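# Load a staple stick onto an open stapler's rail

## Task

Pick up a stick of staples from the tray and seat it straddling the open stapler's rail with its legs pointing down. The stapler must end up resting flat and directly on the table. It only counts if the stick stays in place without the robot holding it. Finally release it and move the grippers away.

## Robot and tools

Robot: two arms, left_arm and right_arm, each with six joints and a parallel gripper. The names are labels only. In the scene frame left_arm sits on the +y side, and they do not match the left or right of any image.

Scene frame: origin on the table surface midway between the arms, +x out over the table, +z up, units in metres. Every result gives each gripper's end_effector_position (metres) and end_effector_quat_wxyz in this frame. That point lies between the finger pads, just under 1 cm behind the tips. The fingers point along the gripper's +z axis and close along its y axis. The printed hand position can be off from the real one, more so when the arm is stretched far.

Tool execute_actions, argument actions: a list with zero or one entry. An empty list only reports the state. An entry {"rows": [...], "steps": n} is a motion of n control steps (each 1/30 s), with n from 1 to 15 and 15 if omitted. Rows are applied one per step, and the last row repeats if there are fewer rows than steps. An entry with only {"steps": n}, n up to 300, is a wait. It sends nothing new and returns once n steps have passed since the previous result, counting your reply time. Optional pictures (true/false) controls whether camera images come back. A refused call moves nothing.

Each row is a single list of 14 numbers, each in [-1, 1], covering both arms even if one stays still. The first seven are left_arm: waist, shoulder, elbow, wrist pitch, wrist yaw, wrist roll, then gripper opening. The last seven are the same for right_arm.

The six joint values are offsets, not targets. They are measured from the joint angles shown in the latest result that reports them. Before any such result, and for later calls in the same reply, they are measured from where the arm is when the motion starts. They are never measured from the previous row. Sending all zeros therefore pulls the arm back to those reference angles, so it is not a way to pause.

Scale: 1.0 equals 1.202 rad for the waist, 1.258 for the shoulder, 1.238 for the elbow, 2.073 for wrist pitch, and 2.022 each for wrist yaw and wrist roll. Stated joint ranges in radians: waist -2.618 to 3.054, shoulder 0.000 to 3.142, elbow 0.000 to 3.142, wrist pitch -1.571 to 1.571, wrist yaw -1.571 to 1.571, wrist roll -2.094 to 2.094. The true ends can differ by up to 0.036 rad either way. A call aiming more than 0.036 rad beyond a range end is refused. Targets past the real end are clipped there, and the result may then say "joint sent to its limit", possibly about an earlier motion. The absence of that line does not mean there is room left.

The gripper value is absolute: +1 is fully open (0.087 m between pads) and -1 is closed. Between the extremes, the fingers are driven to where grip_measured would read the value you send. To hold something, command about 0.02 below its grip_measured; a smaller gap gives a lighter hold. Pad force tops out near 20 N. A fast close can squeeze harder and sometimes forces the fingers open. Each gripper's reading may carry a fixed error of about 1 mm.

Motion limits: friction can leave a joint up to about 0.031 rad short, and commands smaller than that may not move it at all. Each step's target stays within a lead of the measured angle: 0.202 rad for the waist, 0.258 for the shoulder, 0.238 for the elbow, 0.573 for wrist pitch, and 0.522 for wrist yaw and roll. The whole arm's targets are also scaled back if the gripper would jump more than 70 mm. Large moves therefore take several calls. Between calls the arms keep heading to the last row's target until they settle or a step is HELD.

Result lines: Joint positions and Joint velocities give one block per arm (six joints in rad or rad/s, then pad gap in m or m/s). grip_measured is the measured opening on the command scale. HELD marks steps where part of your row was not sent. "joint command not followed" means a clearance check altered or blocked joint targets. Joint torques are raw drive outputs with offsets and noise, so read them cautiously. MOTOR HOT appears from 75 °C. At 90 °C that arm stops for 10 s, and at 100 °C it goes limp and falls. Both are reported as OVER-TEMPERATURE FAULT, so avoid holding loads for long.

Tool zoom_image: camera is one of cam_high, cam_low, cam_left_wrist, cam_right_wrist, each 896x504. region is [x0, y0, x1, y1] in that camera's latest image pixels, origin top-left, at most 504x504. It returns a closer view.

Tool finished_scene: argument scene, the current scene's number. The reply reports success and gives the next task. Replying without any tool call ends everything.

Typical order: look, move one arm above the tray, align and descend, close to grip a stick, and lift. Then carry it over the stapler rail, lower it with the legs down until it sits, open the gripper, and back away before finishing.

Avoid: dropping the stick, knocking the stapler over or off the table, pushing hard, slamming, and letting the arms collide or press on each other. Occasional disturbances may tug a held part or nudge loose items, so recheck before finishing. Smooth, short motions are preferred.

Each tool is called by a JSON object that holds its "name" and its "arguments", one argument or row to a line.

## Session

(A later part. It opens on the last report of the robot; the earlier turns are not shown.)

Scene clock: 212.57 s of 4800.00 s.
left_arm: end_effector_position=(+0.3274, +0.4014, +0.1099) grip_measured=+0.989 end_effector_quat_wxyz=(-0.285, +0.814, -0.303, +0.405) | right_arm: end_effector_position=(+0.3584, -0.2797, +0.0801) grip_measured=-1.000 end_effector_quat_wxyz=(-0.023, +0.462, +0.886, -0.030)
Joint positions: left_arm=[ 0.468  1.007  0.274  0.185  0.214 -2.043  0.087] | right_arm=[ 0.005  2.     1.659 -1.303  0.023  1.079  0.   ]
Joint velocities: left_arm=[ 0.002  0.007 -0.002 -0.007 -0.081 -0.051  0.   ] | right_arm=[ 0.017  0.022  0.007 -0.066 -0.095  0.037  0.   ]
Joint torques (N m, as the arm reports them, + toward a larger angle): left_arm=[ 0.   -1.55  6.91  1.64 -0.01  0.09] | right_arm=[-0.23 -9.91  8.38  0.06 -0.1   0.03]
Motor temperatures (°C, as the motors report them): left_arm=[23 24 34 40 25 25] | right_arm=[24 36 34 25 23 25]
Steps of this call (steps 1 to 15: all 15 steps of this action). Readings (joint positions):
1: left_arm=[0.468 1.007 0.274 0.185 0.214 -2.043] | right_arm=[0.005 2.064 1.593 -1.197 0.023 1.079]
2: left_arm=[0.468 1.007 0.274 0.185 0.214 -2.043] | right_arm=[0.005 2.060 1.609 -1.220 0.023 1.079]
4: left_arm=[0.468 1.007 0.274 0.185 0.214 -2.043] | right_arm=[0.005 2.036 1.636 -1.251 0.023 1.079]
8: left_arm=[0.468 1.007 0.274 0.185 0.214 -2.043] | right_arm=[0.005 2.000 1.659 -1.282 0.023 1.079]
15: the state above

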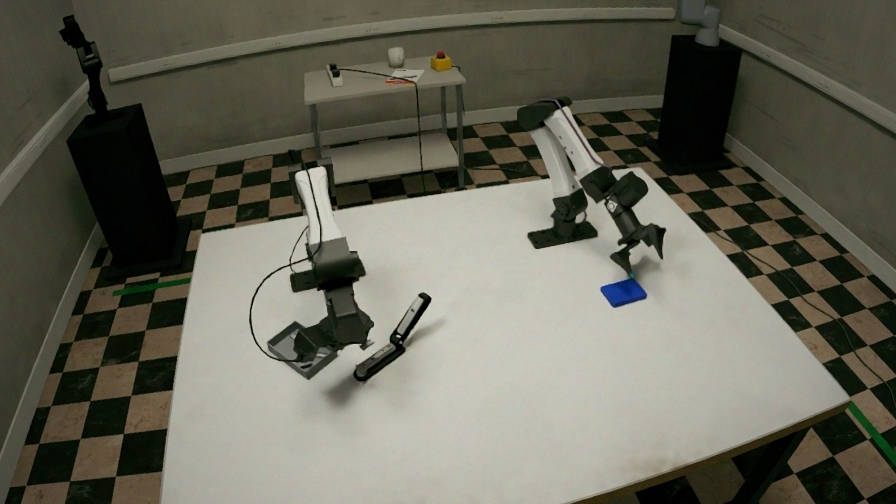

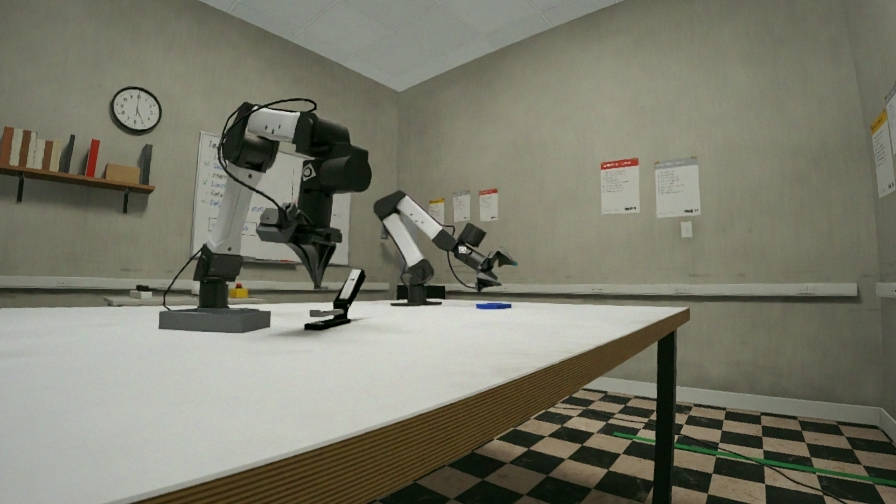

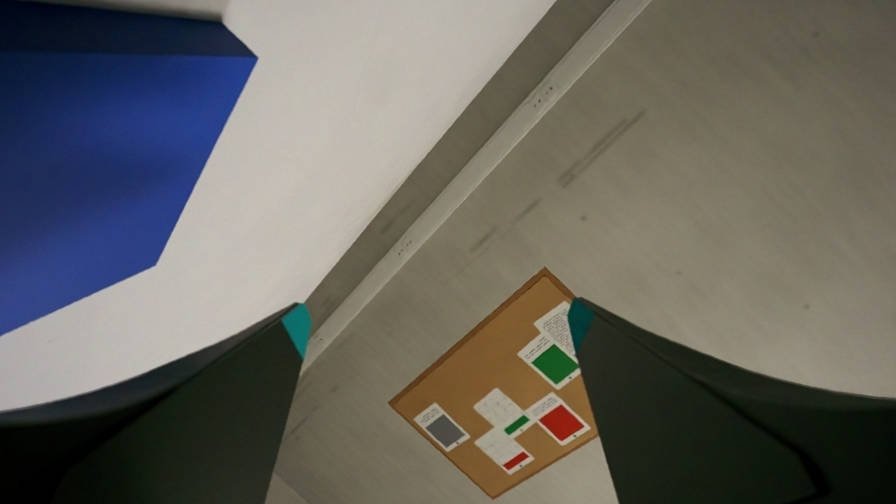

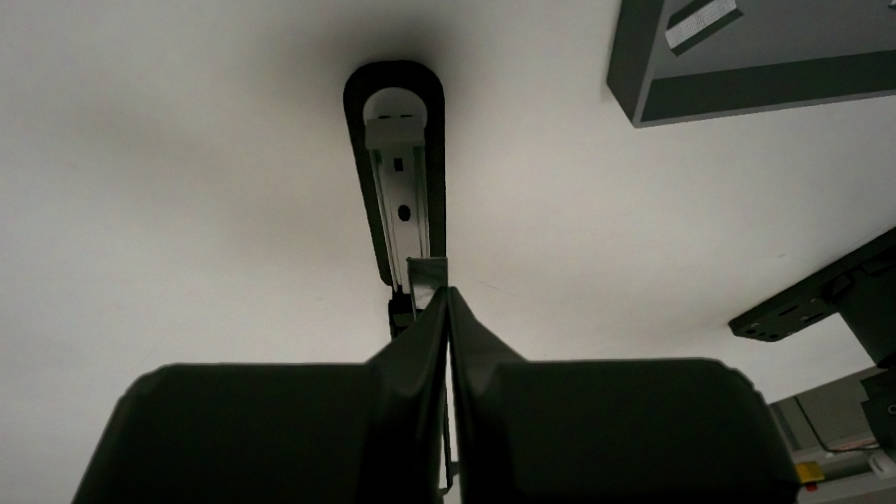

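{"name": "execute_actions", "arguments": {
  "actions": [
    {"rows": [[0,0,0,0,0,0,1, 0.35,-0.05,0,0,0,-0.53,-1]], "steps": 15}
  ],
  "pictures": false
}}

{"name": "execute_actions", "arguments": {
  "actions": [
    {"rows": [[0,0,0,0,0,0,1, 0,0,0,0,0.75,0,-1]], "steps": 15}
  ],
  "pictures": false
}}

{"name": "execute_actions", "arguments": {
  "actions": [
    {"steps": 20}
  ]
}}

Scene clock: 234.60 s of 4800.00 s.
left_arm: end_effector_position=(+0.3274, +0.4014, +0.1099) grip_measured=+0.989 end_effector_quat_wxyz=(-0.285, +0.814, -0.303, +0.405) | right_arm: end_effector_position=(+0.2983, -0.1832, +0.0931) grip_measured=-1.000 end_effector_quat_wxyz=(-0.011, -0.231, +0.973, -0.012)
Joint positions: left_arm=[ 0.468  1.007  0.274  0.185  0.214 -2.043  0.087] | right_arm=[ 0.434  1.963  1.659 -1.295  0.015  0.079  0.   ]
Joint velocities: left_arm=[-0.017  0.012  0.007 -0.007  0.037 -0.037  0.   ] | right_arm=[-0.193 -0.032 -0.012  0.007  0.037 -0.418  0.   ]
Joint torques (N m, as the arm reports them, + toward a larger angle): left_arm=[ 0.02 -1.69  6.82  1.67 -0.01  0.11] | right_arm=[ -0.06 -11.16   6.69   0.29  -0.11  -0.07]
Motor temperatures (°C, as the motors report them): left_arm=[23 24 34 41 25 25] | right_arm=[24 37 35 25 23 25]
Steps of this call (steps 1 to 15: the robot went on to your last target; steps 16 to 190: nothing new was sent; then 15.20 s passed at rest; steps 191 to 205: all 15 steps of this action). Readings (joint positions):
191: left_arm=[0.468 1.007 0.274 0.185 0.214 -2.043] | right_arm=[0.022 1.996 1.659 -1.307 0.031 1.002]
192: left_arm=[0.468 1.007 0.274 0.185 0.214 -2.043] | right_arm=[0.058 1.991 1.659 -1.307 0.038 0.903]
194: left_arm=[0.468 1.007 0.274 0.185 0.214 -2.043] | right_arm=[0.178 1.975 1.659 -1.303 0.039 0.706]
198: left_arm=[0.468 1.007 0.274 0.185 0.214 -2.043] | right_arm=[0.430 1.963 1.659 -1.295 0.025 0.330]
205: the state above

Scene clock: 235.10 s of 4800.00 s.
left_arm: end_effector_position=(+0.3274, +0.4014, +0.1099) grip_measured=+0.989 end_effector_quat_wxyz=(-0.285, +0.814, -0.303, +0.405) | right_arm: end_effector_position=(+0.3901, -0.3282, +0.2259) grip_measured=-1.000 end_effector_quat_wxyz=(+0.179, -0.190, +0.760, -0.596)
Joint positions: left_arm=[ 0.468  1.007  0.274  0.185  0.214 -2.043  0.087] | right_arm=[ 0.432  1.963  1.659 -1.295  1.343  0.076  0.   ]
Joint velocities: left_arm=[ 0.002 -0.007 -0.002 -0.051  0.051 -0.11   0.   ] | right_arm=[-0.017  0.007  0.007 -0.022  1.311 -0.037  0.   ]
Joint torques (N m, as the arm reports them, + toward a larger angle): left_arm=[ 0.08 -1.51  6.88  1.65 -0.05  0.11] | right_arm=[-0.13 -9.11  6.71  0.42  0.38  0.13]
Motor temperatures (°C, as the motors report them): left_arm=[23 24 34 41 25 25] | right_arm=[24 37 35 25 23 25]
Steps of this call (steps 1 to 15: all 15 steps of this action). Readings (joint positions):
1: left_arm=[0.468 1.007 0.274 0.185 0.214 -2.043] | right_arm=[0.432 1.963 1.659 -1.295 0.088 0.076]
2: left_arm=[0.468 1.007 0.274 0.185 0.214 -2.043] | right_arm=[0.432 1.963 1.659 -1.295 0.187 0.076]
4: left_arm=[0.468 1.007 0.274 0.185 0.214 -2.043] | right_arm=[0.432 1.963 1.659 -1.295 0.385 0.076]
8: left_arm=[0.468 1.007 0.274 0.185 0.214 -2.043] | right_arm=[0.432 1.963 1.659 -1.295 0.779 0.076]
15: the state above

Scene clock: 235.77 s of 4800.00 s.
left_arm: end_effector_position=(+0.3274, +0.4014, +0.1099) grip_measured=+0.989 end_effector_quat_wxyz=(-0.285, +0.814, -0.303, +0.405) | right_arm: end_effector_position=(+0.3933, -0.3319, +0.2566) grip_measured=-1.000 end_effector_quat_wxyz=(+0.200, -0.177, +0.703, -0.659)
Joint positions: left_arm=[ 0.468  1.007  0.274  0.185  0.214 -2.043  0.087] | right_arm=[ 0.432  1.963  1.659 -1.295  1.52   0.076  0.   ]
Joint velocities: left_arm=[ 0.002 -0.002  0.007 -0.081 -0.022  0.022  0.   ] | right_arm=[-0.012  0.012  0.002  0.037  0.022 -0.007  0.   ]
Joint torques (N m, as the arm reports them, + toward a larger angle): left_arm=[ 0.04 -1.63  6.86  1.65  0.    0.09] | right_arm=[-0.11 -9.11  6.7   0.42  0.46  0.14]
Motor temperatures (°C, as the motors report them): left_arm=[23 24 34 41 25 25] | right_arm=[24 37 35 25 23 25]
Steps of this call (steps 1 to 20: the robot went on to your last target). Readings (joint positions):
1: left_arm=[0.468 1.007 0.274 0.185 0.214 -2.043] | right_arm=[0.432 1.963 1.659 -1.295 1.380 0.076]
2: left_arm=[0.468 1.007 0.274 0.185 0.214 -2.043] | right_arm=[0.432 1.963 1.659 -1.295 1.409 0.076]
4: left_arm=[0.468 1.007 0.274 0.185 0.214 -2.043] | right_arm=[0.432 1.963 1.659 -1.295 1.451 0.076]
8: left_arm=[0.468 1.007 0.274 0.185 0.214 -2.043] | right_arm=[0.432 1.963 1.659 -1.295 1.493 0.076]
20: the state above

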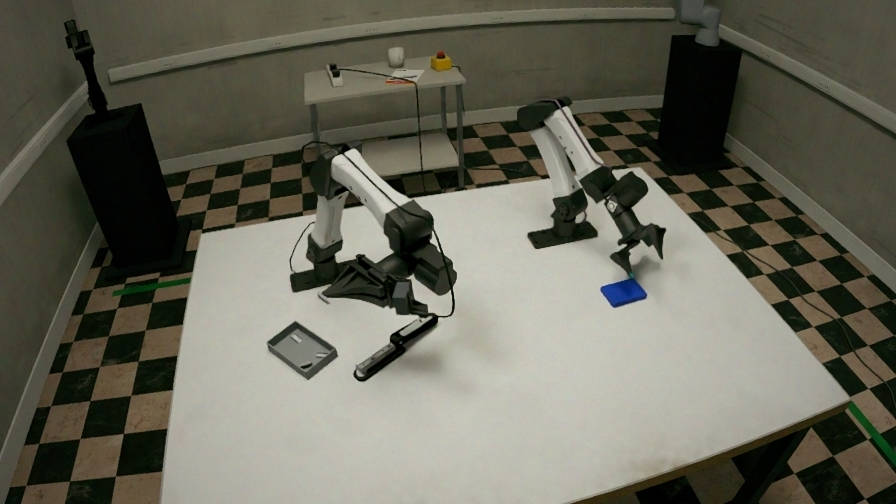

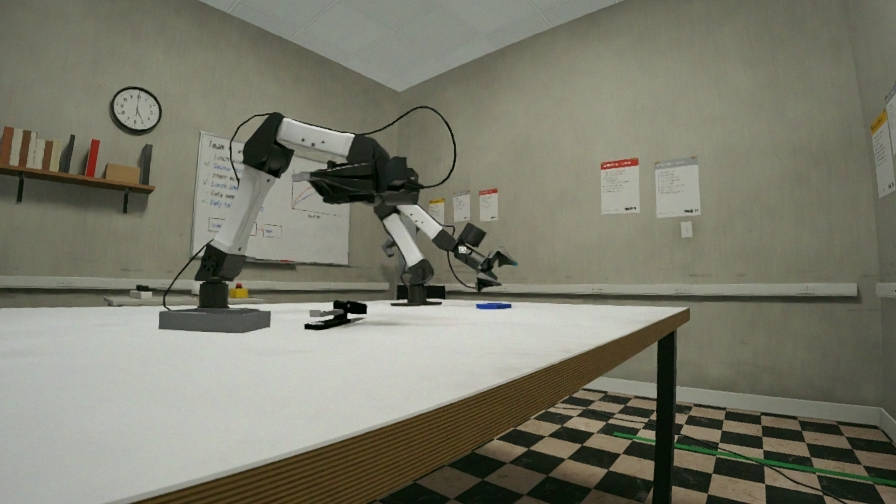

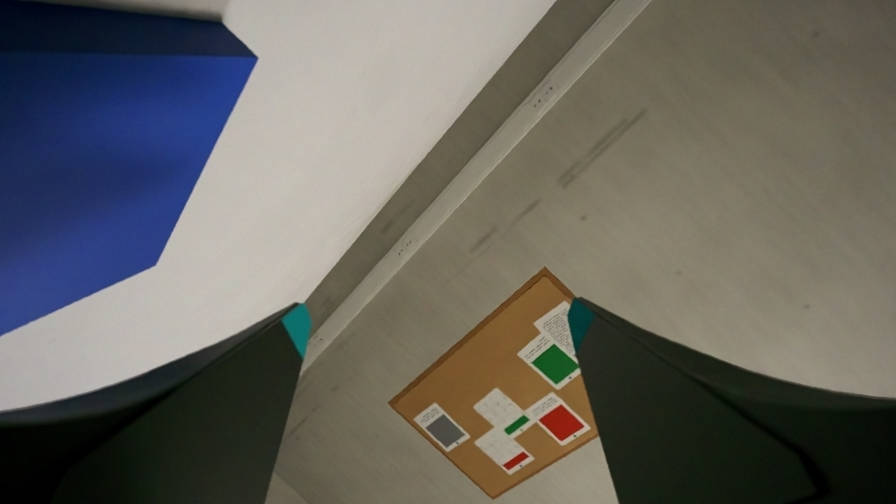

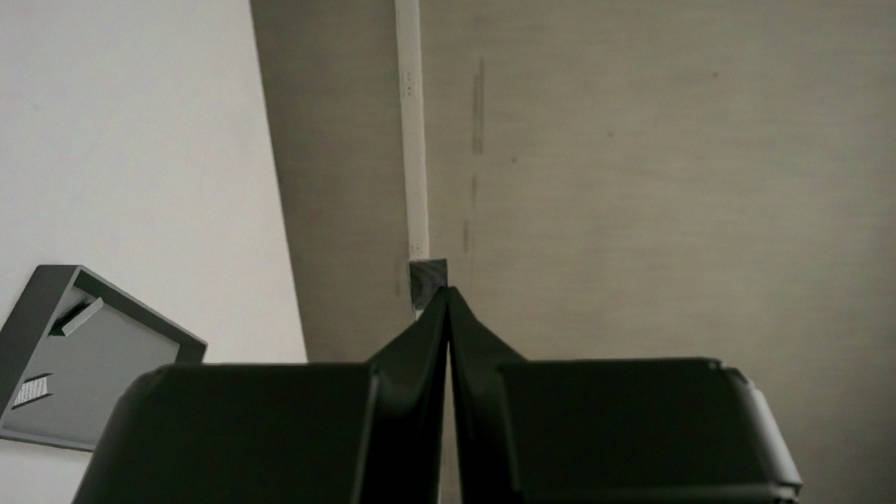

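{"name": "execute_actions", "arguments": {
  "actions": [
    {"rows": [[0,0,0,0,0,0,1, 0.5,0.22,-0.26,0.29,0,0,-1]], "steps": 15}
  ],
  "pictures": false
}}

{"name": "execute_actions", "arguments": {
  "actions": [
    {"steps": 15}
  ]
}}

Scene clock: 244.40 s of 4800.00 s.
left_arm: end_effector_position=(+0.3274, +0.4014, +0.1099) grip_measured=+0.989 end_effector_quat_wxyz=(-0.285, +0.814, -0.303, +0.405) | right_arm: end_effector_position=(+0.3318, -0.1362, +0.0827) grip_measured=-1.000 end_effector_quat_wxyz=(+0.342, -0.387, +0.615, -0.596)
Joint positions: left_arm=[ 0.468  1.007  0.274  0.185  0.214 -2.043  0.087] | right_arm=[ 0.977  2.254  1.357 -0.789  1.515  0.076  0.   ]
Joint velocities: left_arm=[-0.007 -0.007 -0.007 -0.037  0.066 -0.022  0.   ] | right_arm=[ 1.653  0.032 -0.066  0.535 -0.066 -0.081  0.   ]
Joint torques (N m, as the arm reports them, + toward a larger angle): left_arm=[-0.05 -1.64  6.89  1.66  0.01  0.09] | right_arm=[ -3.95 -11.46   4.08   0.41   0.44   0.1 ]
Motor temperatures (°C, as the motors report them): left_arm=[23 25 34 41 25 25] | right_arm=[24 37 35 25 23 25]
Steps of this call (steps 1 to 15: the robot went on to your last target; steps 16 to 90: nothing new was sent; then 5.13 s passed at rest; steps 91 to 105: all 15 steps of this action). Readings (joint positions):
91: left_arm=[0.468 1.007 0.274 0.185 0.214 -2.043] | right_arm=[0.438 1.968 1.650 -1.269 1.525 0.076]
92: left_arm=[0.468 1.007 0.274 0.185 0.214 -2.043] | right_arm=[0.450 1.977 1.636 -1.229 1.528 0.076]
94: left_arm=[0.468 1.007 0.274 0.185 0.214 -2.043] | right_arm=[0.491 2.018 1.598 -1.151 1.529 0.076]
98: left_arm=[0.468 1.007 0.274 0.185 0.214 -2.043] | right_arm=[0.609 2.129 1.484 -1.000 1.528 0.076]
105: the state above

Scene clock: 244.90 s of 4800.00 s.
left_arm: end_effector_position=(+0.3274, +0.4014, +0.1099) grip_measured=+0.989 end_effector_quat_wxyz=(-0.285, +0.814, -0.303, +0.405) | right_arm: end_effector_position=(+0.3222, -0.1140, +0.0790) grip_measured=-1.000 end_effector_quat_wxyz=(+0.381, -0.382, +0.618, -0.572)
Joint positions: left_arm=[ 0.468  1.007  0.274  0.185  0.214 -2.043  0.087] | right_arm=[ 1.032  2.254  1.356 -0.714  1.515  0.076  0.   ]
Joint velocities: left_arm=[-0.017 -0.022  0.007  0.022  0.007 -0.037  0.   ] | right_arm=[-0.012 -0.007 -0.032 -0.022 -0.037 -0.022  0.   ]
Joint torques (N m, as the arm reports them, + toward a larger angle): left_arm=[ 0.04 -1.65  6.85  1.65 -0.01  0.1 ] | right_arm=[ -0.19 -11.26   3.86   0.62   0.39   0.1 ]
Motor temperatures (°C, as the motors report them): left_arm=[23 25 34 41 25 25] | right_arm=[24 37 35 25 23 25]
Steps of this call (steps 1 to 15: the robot went on to your last target). Readings (joint positions):
1: left_arm=[0.468 1.007 0.274 0.185 0.214 -2.043] | right_arm=[1.026 2.254 1.356 -0.773 1.515 0.076]
2: left_arm=[0.468 1.007 0.274 0.185 0.214 -2.043] | right_arm=[1.059 2.254 1.356 -0.756 1.515 0.076]
4: left_arm=[0.468 1.007 0.274 0.185 0.214 -2.043] | right_arm=[1.081 2.254 1.356 -0.736 1.515 0.076]
8: left_arm=[0.468 1.007 0.274 0.185 0.214 -2.043] | right_arm=[1.046 2.254 1.356 -0.721 1.515 0.076]
15: the state above

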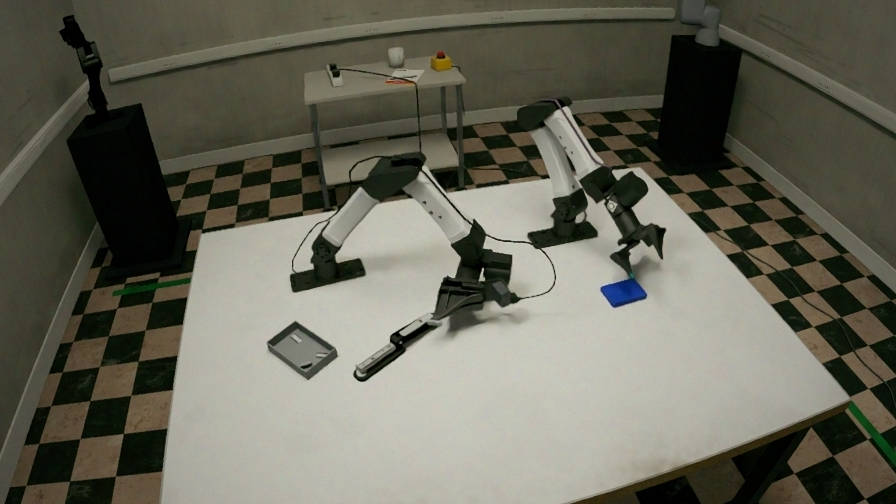

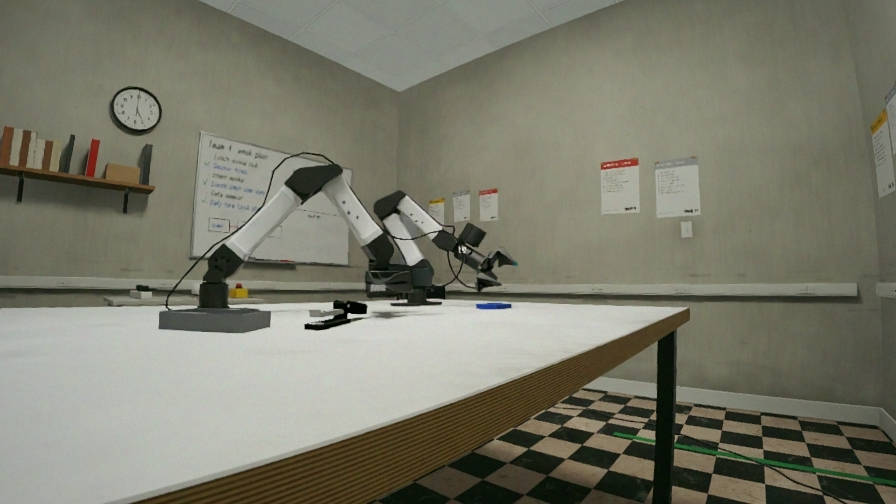

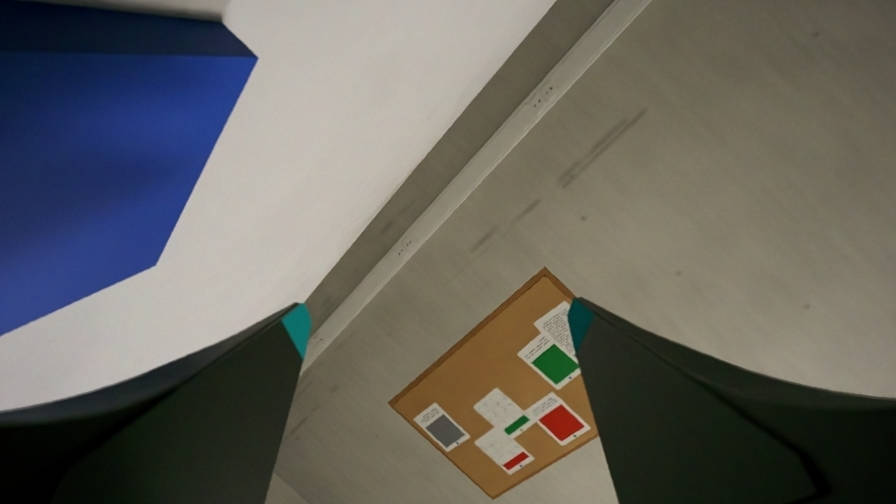

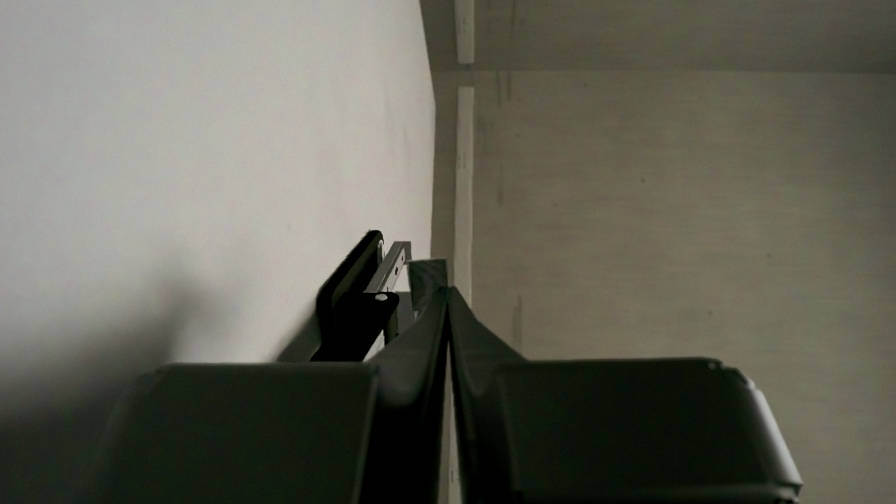

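{"name": "execute_actions", "arguments": {
  "actions": [
    {"rows": [[0,0,0,0,0,0,1, 0.25,0.04,-0.05,0.05,0,0,-1]], "steps": 15}
  ],
  "pictures": false
}}

{"name": "execute_actions", "arguments": {
  "actions": [
    {"rows": [[0,0,0,0,0,0,1, 0,0,0,0,0,0,-0.5]], "steps": 15}
  ]
}}

{"name": "zoom_image", "arguments": {
  "camera": "cam_high",
  "region": [380, 240, 580, 380]
}}

Scene clock: 253.07 s of 4800.00 s.
left_arm: end_effector_position=(+0.3274, +0.4014, +0.1099) grip_measured=+0.989 end_effector_quat_wxyz=(-0.285, +0.814, -0.303, +0.405) | right_arm: end_effector_position=(+0.2367, -0.0389, +0.0550) grip_measured=-1.000 end_effector_quat_wxyz=(+0.464, -0.470, +0.554, -0.507)
Joint positions: left_arm=[ 0.468  1.007  0.274  0.185  0.214 -2.043  0.087] | right_arm=[ 1.336  2.3    1.319 -0.629  1.515  0.076  0.   ]
Joint velocities: left_arm=[ 0.007  0.012 -0.007  0.037 -0.022  0.022  0.   ] | right_arm=[-0.149  0.012 -0.012 -0.051  0.022  0.037  0.   ]
Joint torques (N m, as the arm reports them, + toward a larger angle): left_arm=[-0.01 -1.64  6.94  1.66  0.    0.11] | right_arm=[ 0.15 -9.87  2.97  0.61  0.35  0.1 ]
Motor temperatures (°C, as the motors report them): left_arm=[23 25 35 41 25 25] | right_arm=[24 38 34 25 24 25]
Steps of this call (steps 1 to 15: the robot went on to your last target; steps 16 to 90: nothing new was sent; then 4.67 s passed at rest; steps 91 to 105: all 15 steps of this action). Readings (joint positions):
91: left_arm=[0.468 1.007 0.274 0.185 0.214 -2.043] | right_arm=[1.047 2.256 1.351 -0.700 1.516 0.076]
92: left_arm=[0.468 1.007 0.274 0.185 0.214 -2.043] | right_arm=[1.077 2.260 1.343 -0.685 1.517 0.076]
94: left_arm=[0.468 1.007 0.274 0.185 0.214 -2.043] | right_arm=[1.184 2.277 1.331 -0.662 1.517 0.076]
98: left_arm=[0.468 1.007 0.274 0.185 0.214 -2.043] | right_arm=[1.368 2.299 1.320 -0.636 1.515 0.076]
105: the state above

Scene clock: 253.57 s of 4800.00 s.
left_arm: end_effector_position=(+0.3274, +0.4014, +0.1099) grip_measured=+0.989 end_effector_quat_wxyz=(-0.285, +0.814, -0.303, +0.405) | right_arm: end_effector_position=(+0.2378, -0.0396, +0.0550) grip_measured=-0.500 end_effector_quat_wxyz=(+0.463, -0.469, +0.555, -0.508)
Joint positions: left_arm=[ 0.468  1.007  0.274  0.185  0.214 -2.043  0.087] | right_arm=[ 1.332  2.3    1.319 -0.629  1.515  0.076  0.022]
Joint velocities: left_arm=[ 0.007 -0.002  0.002  0.022 -0.037  0.051 -0.001] | right_arm=[ 0.012 -0.007  0.002  0.022 -0.022  0.022  0.001]
Joint torques (N m, as the arm reports them, + toward a larger angle): left_arm=[ 0.   -1.59  6.92  1.63 -0.02  0.1 ] | right_arm=[  0.02 -10.24   5.11   0.4    0.35   0.1 ]
Motor temperatures (°C, as the motors report them): left_arm=[23 25 35 41 25 25] | right_arm=[24 38 34 25 24 25]
Steps of this call (steps 1 to 15: all 15 steps of this action). Readings (joint positions):
1: left_arm=[0.468 1.007 0.274 0.185 0.214 -2.043] | right_arm=[1.333 2.300 1.319 -0.629 1.515 0.076]
2: left_arm=[0.468 1.007 0.274 0.185 0.214 -2.043] | right_arm=[1.332 2.300 1.319 -0.629 1.515 0.076]
4: left_arm=[0.468 1.007 0.274 0.185 0.214 -2.043] | right_arm=[1.332 2.300 1.319 -0.629 1.515 0.076]
8: left_arm=[0.468 1.007 0.274 0.185 0.214 -2.043] | right_arm=[1.332 2.300 1.319 -0.629 1.515 0.076]
15: the state above

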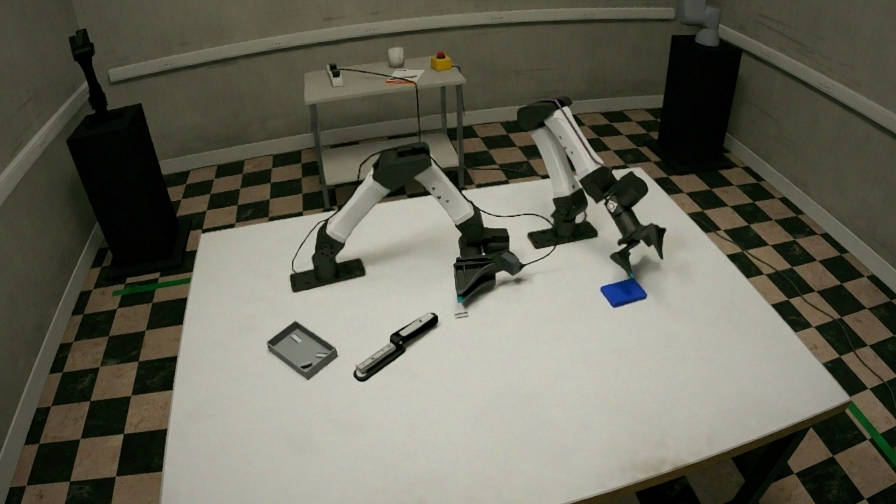

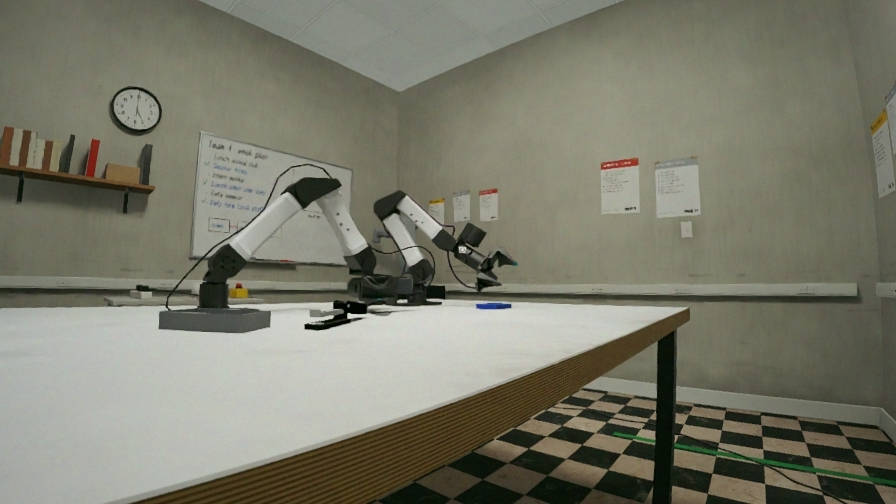

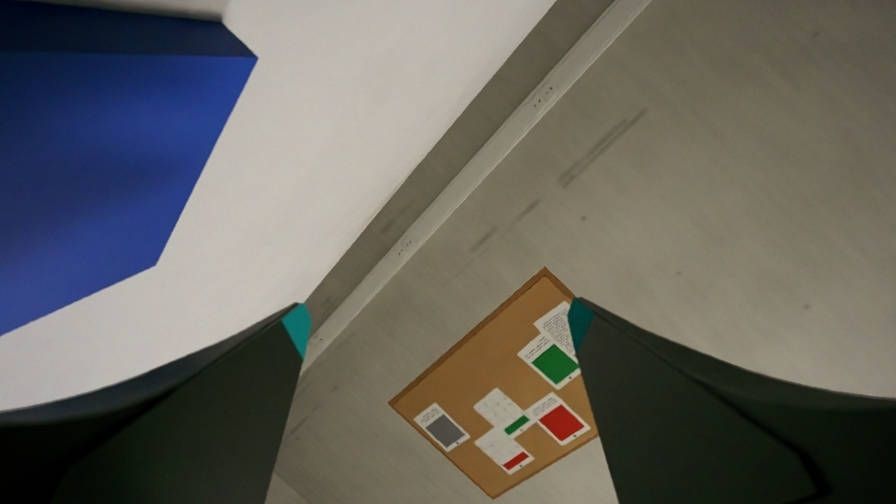

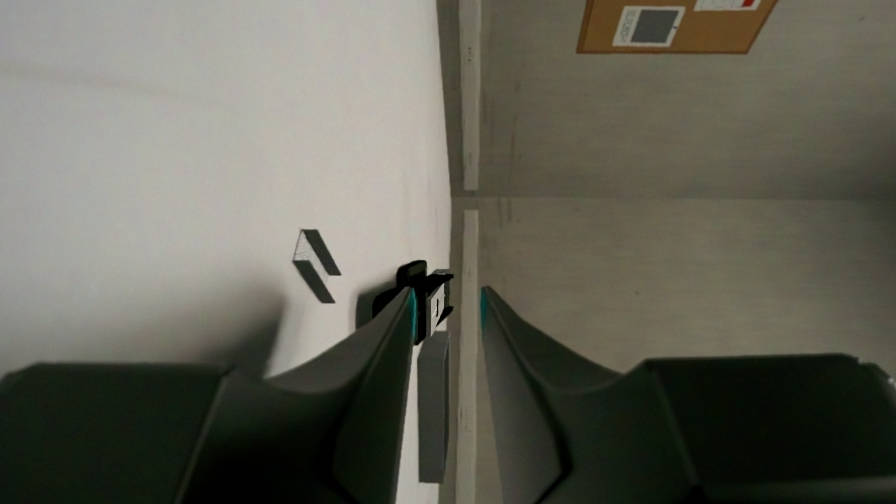

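Region (380, 240, 580, 380) of cam_high's 896x504 image, scaled by 2.520, with more detail than that image has; it fills the top 353 rows of this view, and the rest is white.

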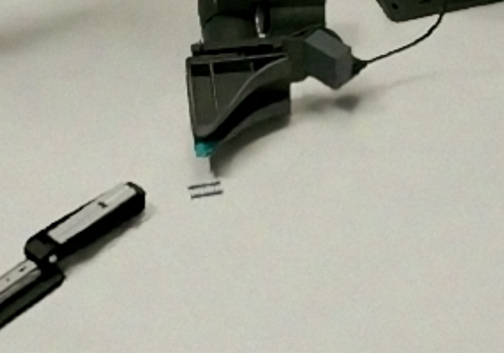

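{"name": "execute_actions", "arguments": {
  "actions": [
    {"rows": [[0,0,0,0,0,0,1, 0,-0.28,0.25,-0.29,0,0,0.2]], "steps": 15}
  ],
  "pictures": false
}}

{"name": "execute_actions", "arguments": {
  "actions": [
    {"rows": [[0,0,0,0,0,0,1, -0.48,0,0,0,-0.75,0.46,0.2]], "steps": 15}
  ],
  "pictures": false
}}

{"name": "execute_actions", "arguments": {
  "actions": [
    {"steps": 20}
  ]
}}

Scene clock: 266.97 s of 4800.00 s.
left_arm: end_effector_position=(+0.3274, +0.4014, +0.1099) grip_measured=+0.989 end_effector_quat_wxyz=(-0.285, +0.814, -0.303, +0.405) | right_arm: end_effector_position=(+0.2373, -0.0434, +0.2530) grip_measured=+0.200 end_effector_quat_wxyz=(+0.505, -0.426, +0.587, -0.469)
Joint positions: left_arm=[ 0.468  1.007  0.274  0.185  0.214 -2.043  0.087] | right_arm=[ 1.332  1.93   1.621 -1.144  1.52   0.076  0.052]
Joint velocities: left_arm=[ 0.017 -0.012 -0.012  0.081  0.051 -0.007 -0.   ] | right_arm=[-0.012 -0.022 -0.012 -0.403 -0.007 -0.095 -0.   ]
Joint torques (N m, as the arm reports them, + toward a larger angle): left_arm=[ 0.01 -1.57  6.85  1.66  0.    0.12] | right_arm=[-0.27 -7.56  7.47  0.4   0.26  0.09]
Motor temperatures (°C, as the motors report them): left_arm=[23 25 35 42 25 25] | right_arm=[24 39 33 25 24 25]
Steps of this call (steps 1 to 15: the robot went on to your last target; steps 16 to 90: nothing new was sent; then 9.90 s passed at rest; steps 91 to 105: all 15 steps of this action). Readings (joint positions):
91: left_arm=[0.468 1.007 0.274 0.185 0.214 -2.043] | right_arm=[1.332 2.293 1.331 -0.668 1.510 0.076]
92: left_arm=[0.468 1.007 0.274 0.185 0.214 -2.043] | right_arm=[1.332 2.280 1.349 -0.725 1.506 0.076]
94: left_arm=[0.468 1.007 0.274 0.185 0.214 -2.043] | right_arm=[1.332 2.231 1.397 -0.815 1.504 0.076]
98: left_arm=[0.468 1.007 0.274 0.185 0.214 -2.043] | right_arm=[1.332 2.096 1.508 -0.950 1.503 0.076]
105: the state above

Scene clock: 267.47 s of 4800.00 s.
left_arm: end_effector_position=(+0.3274, +0.4014, +0.1099) grip_measured=+0.989 end_effector_quat_wxyz=(-0.285, +0.814, -0.303, +0.405) | right_arm: end_effector_position=(+0.2719, -0.0785, +0.0893) grip_measured=+0.200 end_effector_quat_wxyz=(+0.119, +0.062, +0.991, -0.019)
Joint positions: left_arm=[ 0.468  1.007  0.274  0.185  0.214 -2.043  0.087] | right_arm=[ 0.727  1.931  1.621 -1.142  0.21   0.95   0.052]
Joint velocities: left_arm=[ 0.002 -0.007 -0.002  0.022 -0.022  0.037  0.001] | right_arm=[ 0.359 -0.007  0.002 -0.037 -1.355  0.359 -0.   ]
Joint torques (N m, as the arm reports them, + toward a larger angle): left_arm=[-0.03 -1.65  6.89  1.65 -0.03  0.09] | right_arm=[ 0.17 -9.09  6.92  0.64  0.01  0.1 ]
Motor temperatures (°C, as the motors report them): left_arm=[23 25 35 42 25 25] | right_arm=[24 39 33 25 24 25]
Steps of this call (steps 1 to 15: all 15 steps of this action). Readings (joint positions):
1: left_arm=[0.468 1.007 0.274 0.185 0.214 -2.043] | right_arm=[1.318 1.930 1.621 -1.150 1.459 0.143]
2: left_arm=[0.468 1.007 0.274 0.185 0.214 -2.043] | right_arm=[1.286 1.930 1.621 -1.148 1.366 0.233]
4: left_arm=[0.468 1.007 0.274 0.185 0.214 -2.043] | right_arm=[1.171 1.931 1.621 -1.145 1.166 0.428]
8: left_arm=[0.468 1.007 0.274 0.185 0.214 -2.043] | right_arm=[0.880 1.931 1.621 -1.142 0.769 0.756]
15: the state above

Scene clock: 268.13 s of 4800.00 s.
left_arm: end_effector_position=(+0.3274, +0.4014, +0.1099) grip_measured=+0.989 end_effector_quat_wxyz=(-0.285, +0.814, -0.303, +0.405) | right_arm: end_effector_position=(+0.2365, -0.0465, +0.0923) grip_measured=+0.200 end_effector_quat_wxyz=(+0.041, +0.064, +0.996, +0.044)
Joint positions: left_arm=[ 0.468  1.007  0.274  0.185  0.214 -2.043  0.087] | right_arm=[ 0.758  1.931  1.621 -1.142  0.012  0.998  0.052]
Joint velocities: left_arm=[-0.002 -0.017 -0.007 -0.066  0.037  0.037  0.001] | right_arm=[-0.012 -0.012 -0.007 -0.081 -0.022 -0.007 -0.001]
Joint torques (N m, as the arm reports them, + toward a larger angle): left_arm=[ 0.   -1.69  6.8   1.64 -0.01  0.11] | right_arm=[-0.43 -9.11  6.94  0.64 -0.16  0.09]
Motor temperatures (°C, as the motors report them): left_arm=[23 25 35 42 25 25] | right_arm=[24 39 33 25 24 25]
Steps of this call (steps 1 to 20: the robot went on to your last target). Readings (joint positions):
1: left_arm=[0.468 1.007 0.274 0.185 0.214 -2.043] | right_arm=[0.739 1.931 1.621 -1.142 0.168 0.959]
2: left_arm=[0.468 1.007 0.274 0.185 0.214 -2.043] | right_arm=[0.748 1.931 1.621 -1.142 0.134 0.967]
4: left_arm=[0.468 1.007 0.274 0.185 0.214 -2.043] | right_arm=[0.758 1.931 1.621 -1.142 0.086 0.978]
8: left_arm=[0.468 1.007 0.274 0.185 0.214 -2.043] | right_arm=[0.758 1.931 1.621 -1.142 0.040 0.990]
20: the state above

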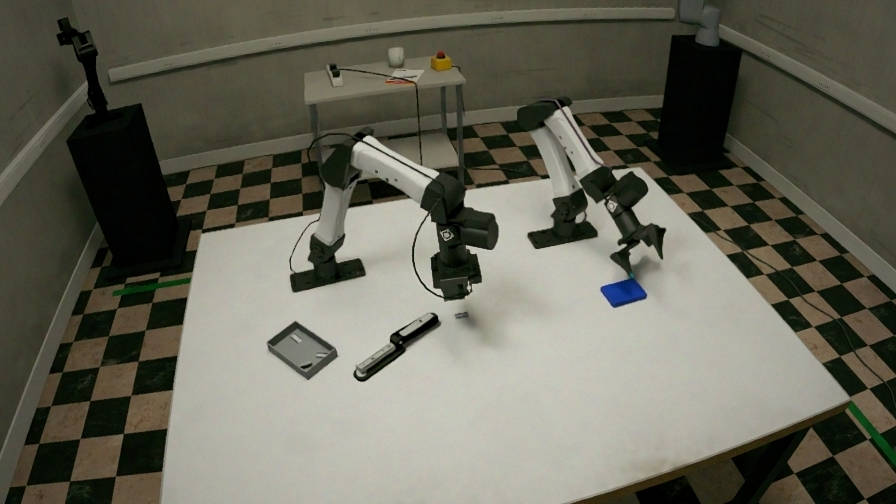

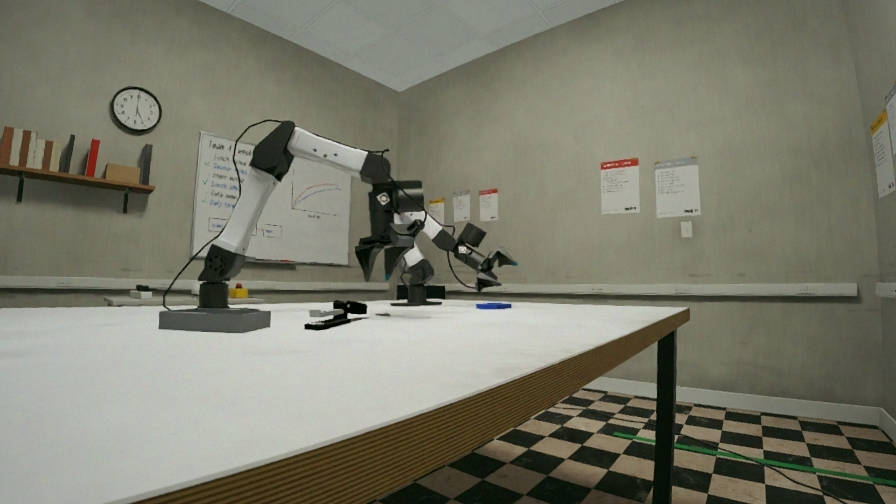

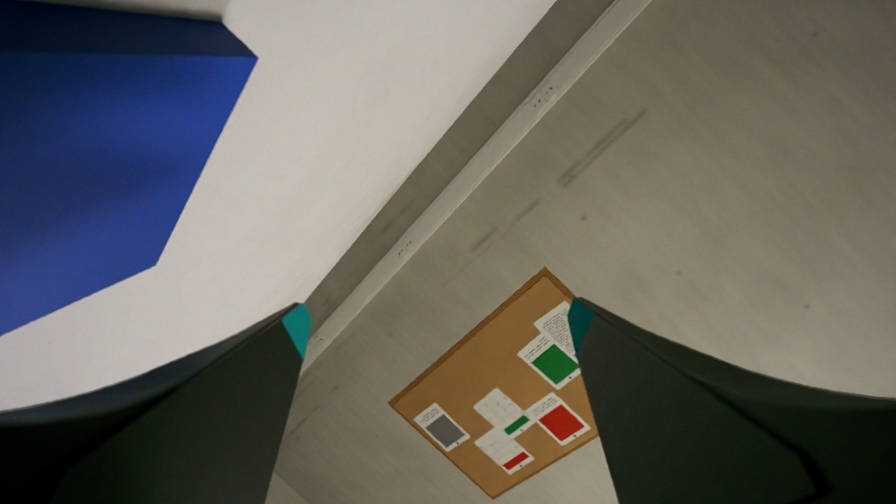

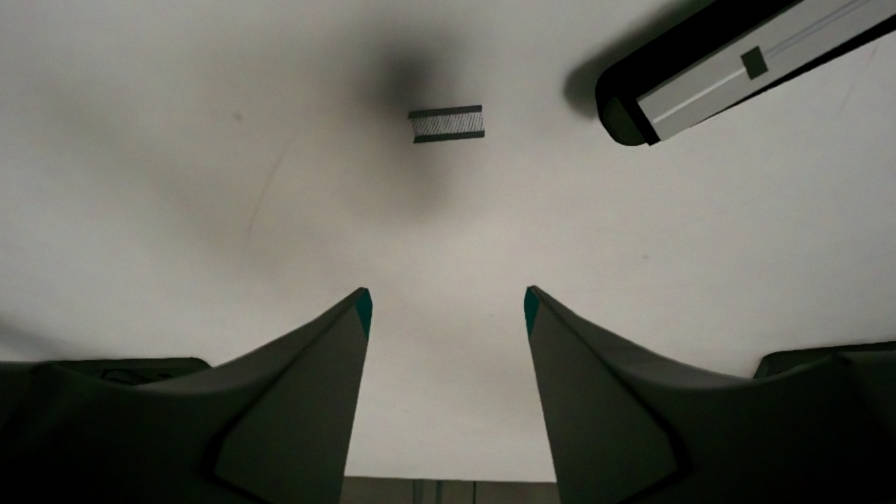

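{"name": "execute_actions", "arguments": {
  "actions": [
    {"rows": [[0,0,0,0,0,0,1, -0.045,0.14,0,0.03,0,-0.03,0.2]], "steps": 15}
  ]
}}

Scene clock: 273.93 s of 4800.00 s.
left_arm: end_effector_position=(+0.3274, +0.4014, +0.1099) grip_measured=+0.989 end_effector_quat_wxyz=(-0.285, +0.814, -0.303, +0.405) | right_arm: end_effector_position=(+0.2538, -0.0588, +0.0238) grip_measured=+0.200 end_effector_quat_wxyz=(-0.004, +0.066, +0.998, -0.013)
Joint positions: left_arm=[ 0.468  1.007  0.274  0.185  0.214 -2.043  0.087] | right_arm=[ 0.703  2.128  1.629 -1.097  0.01   0.947  0.052]
Joint velocities: left_arm=[-0.007 -0.002  0.012 -0.125  0.007 -0.066 -0.   ] | right_arm=[-0.007  0.007  0.002 -0.037  0.007  0.037 -0.001]
Joint torques (N m, as the arm reports them, + toward a larger angle): left_arm=[-0.01 -1.72  6.81  1.65  0.01  0.08] | right_arm=[ -0.24 -11.8    5.78   0.52  -0.07  -0.06]
Motor temperatures (°C, as the motors report them): left_arm=[23 25 35 42 25 25] | right_arm=[24 39 34 25 24 25]
Steps of this call (steps 1 to 15: the robot went on to your last target; steps 16 to 90: nothing new was sent; then 2.30 s passed at rest; steps 91 to 105: all 15 steps of this action). Readings (joint positions):
91: left_arm=[0.468 1.007 0.274 0.185 0.214 -2.043] | right_arm=[0.754 1.946 1.624 -1.141 0.010 0.990]
92: left_arm=[0.468 1.007 0.274 0.185 0.214 -2.043] | right_arm=[0.746 1.972 1.629 -1.128 0.010 0.981]
94: left_arm=[0.468 1.007 0.274 0.185 0.214 -2.043] | right_arm=[0.724 2.047 1.629 -1.108 0.010 0.967]
98: left_arm=[0.468 1.007 0.274 0.185 0.214 -2.043] | right_arm=[0.703 2.131 1.629 -1.102 0.010 0.954]
105: the state above

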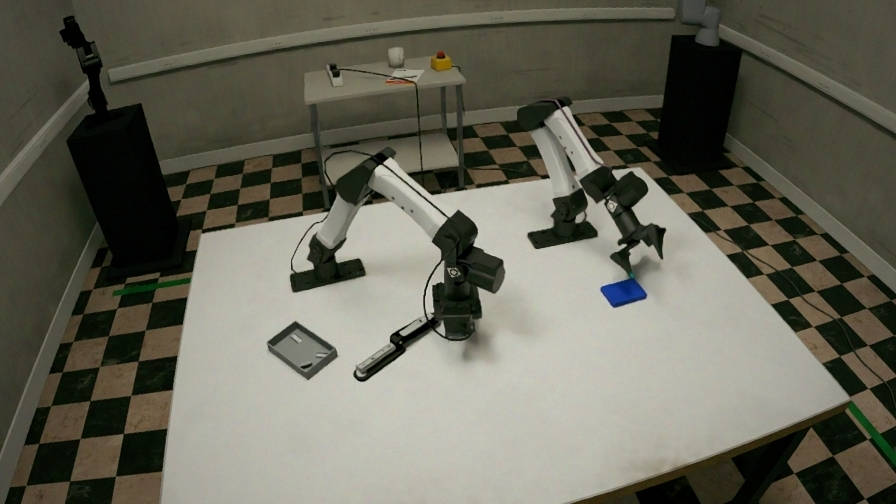

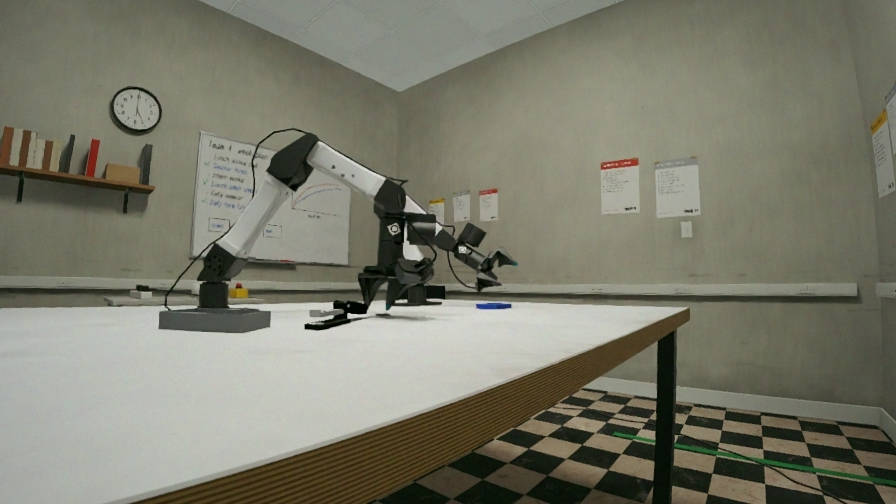

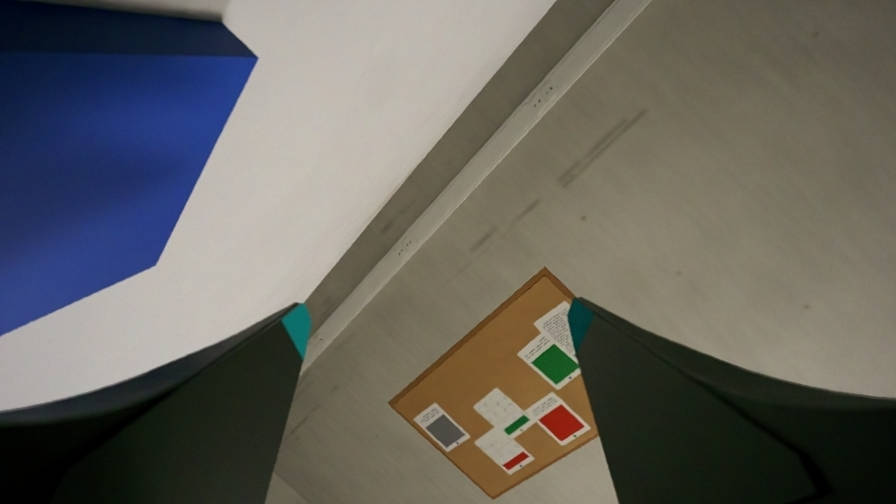

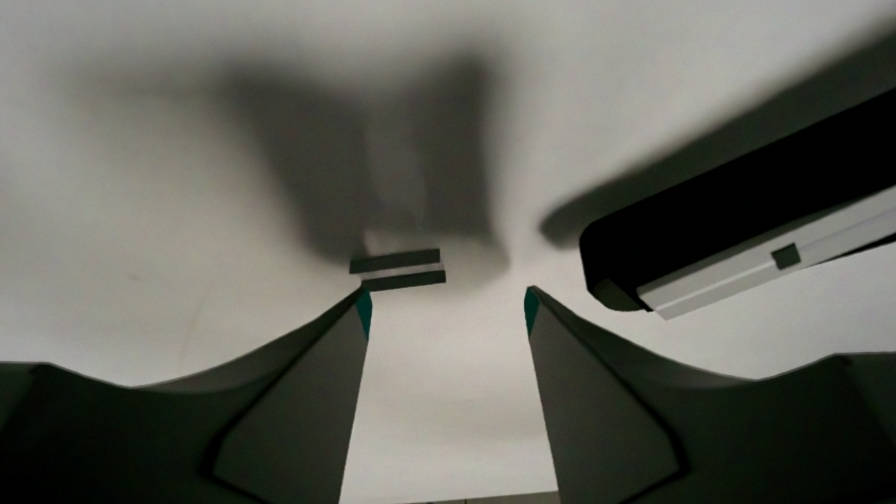

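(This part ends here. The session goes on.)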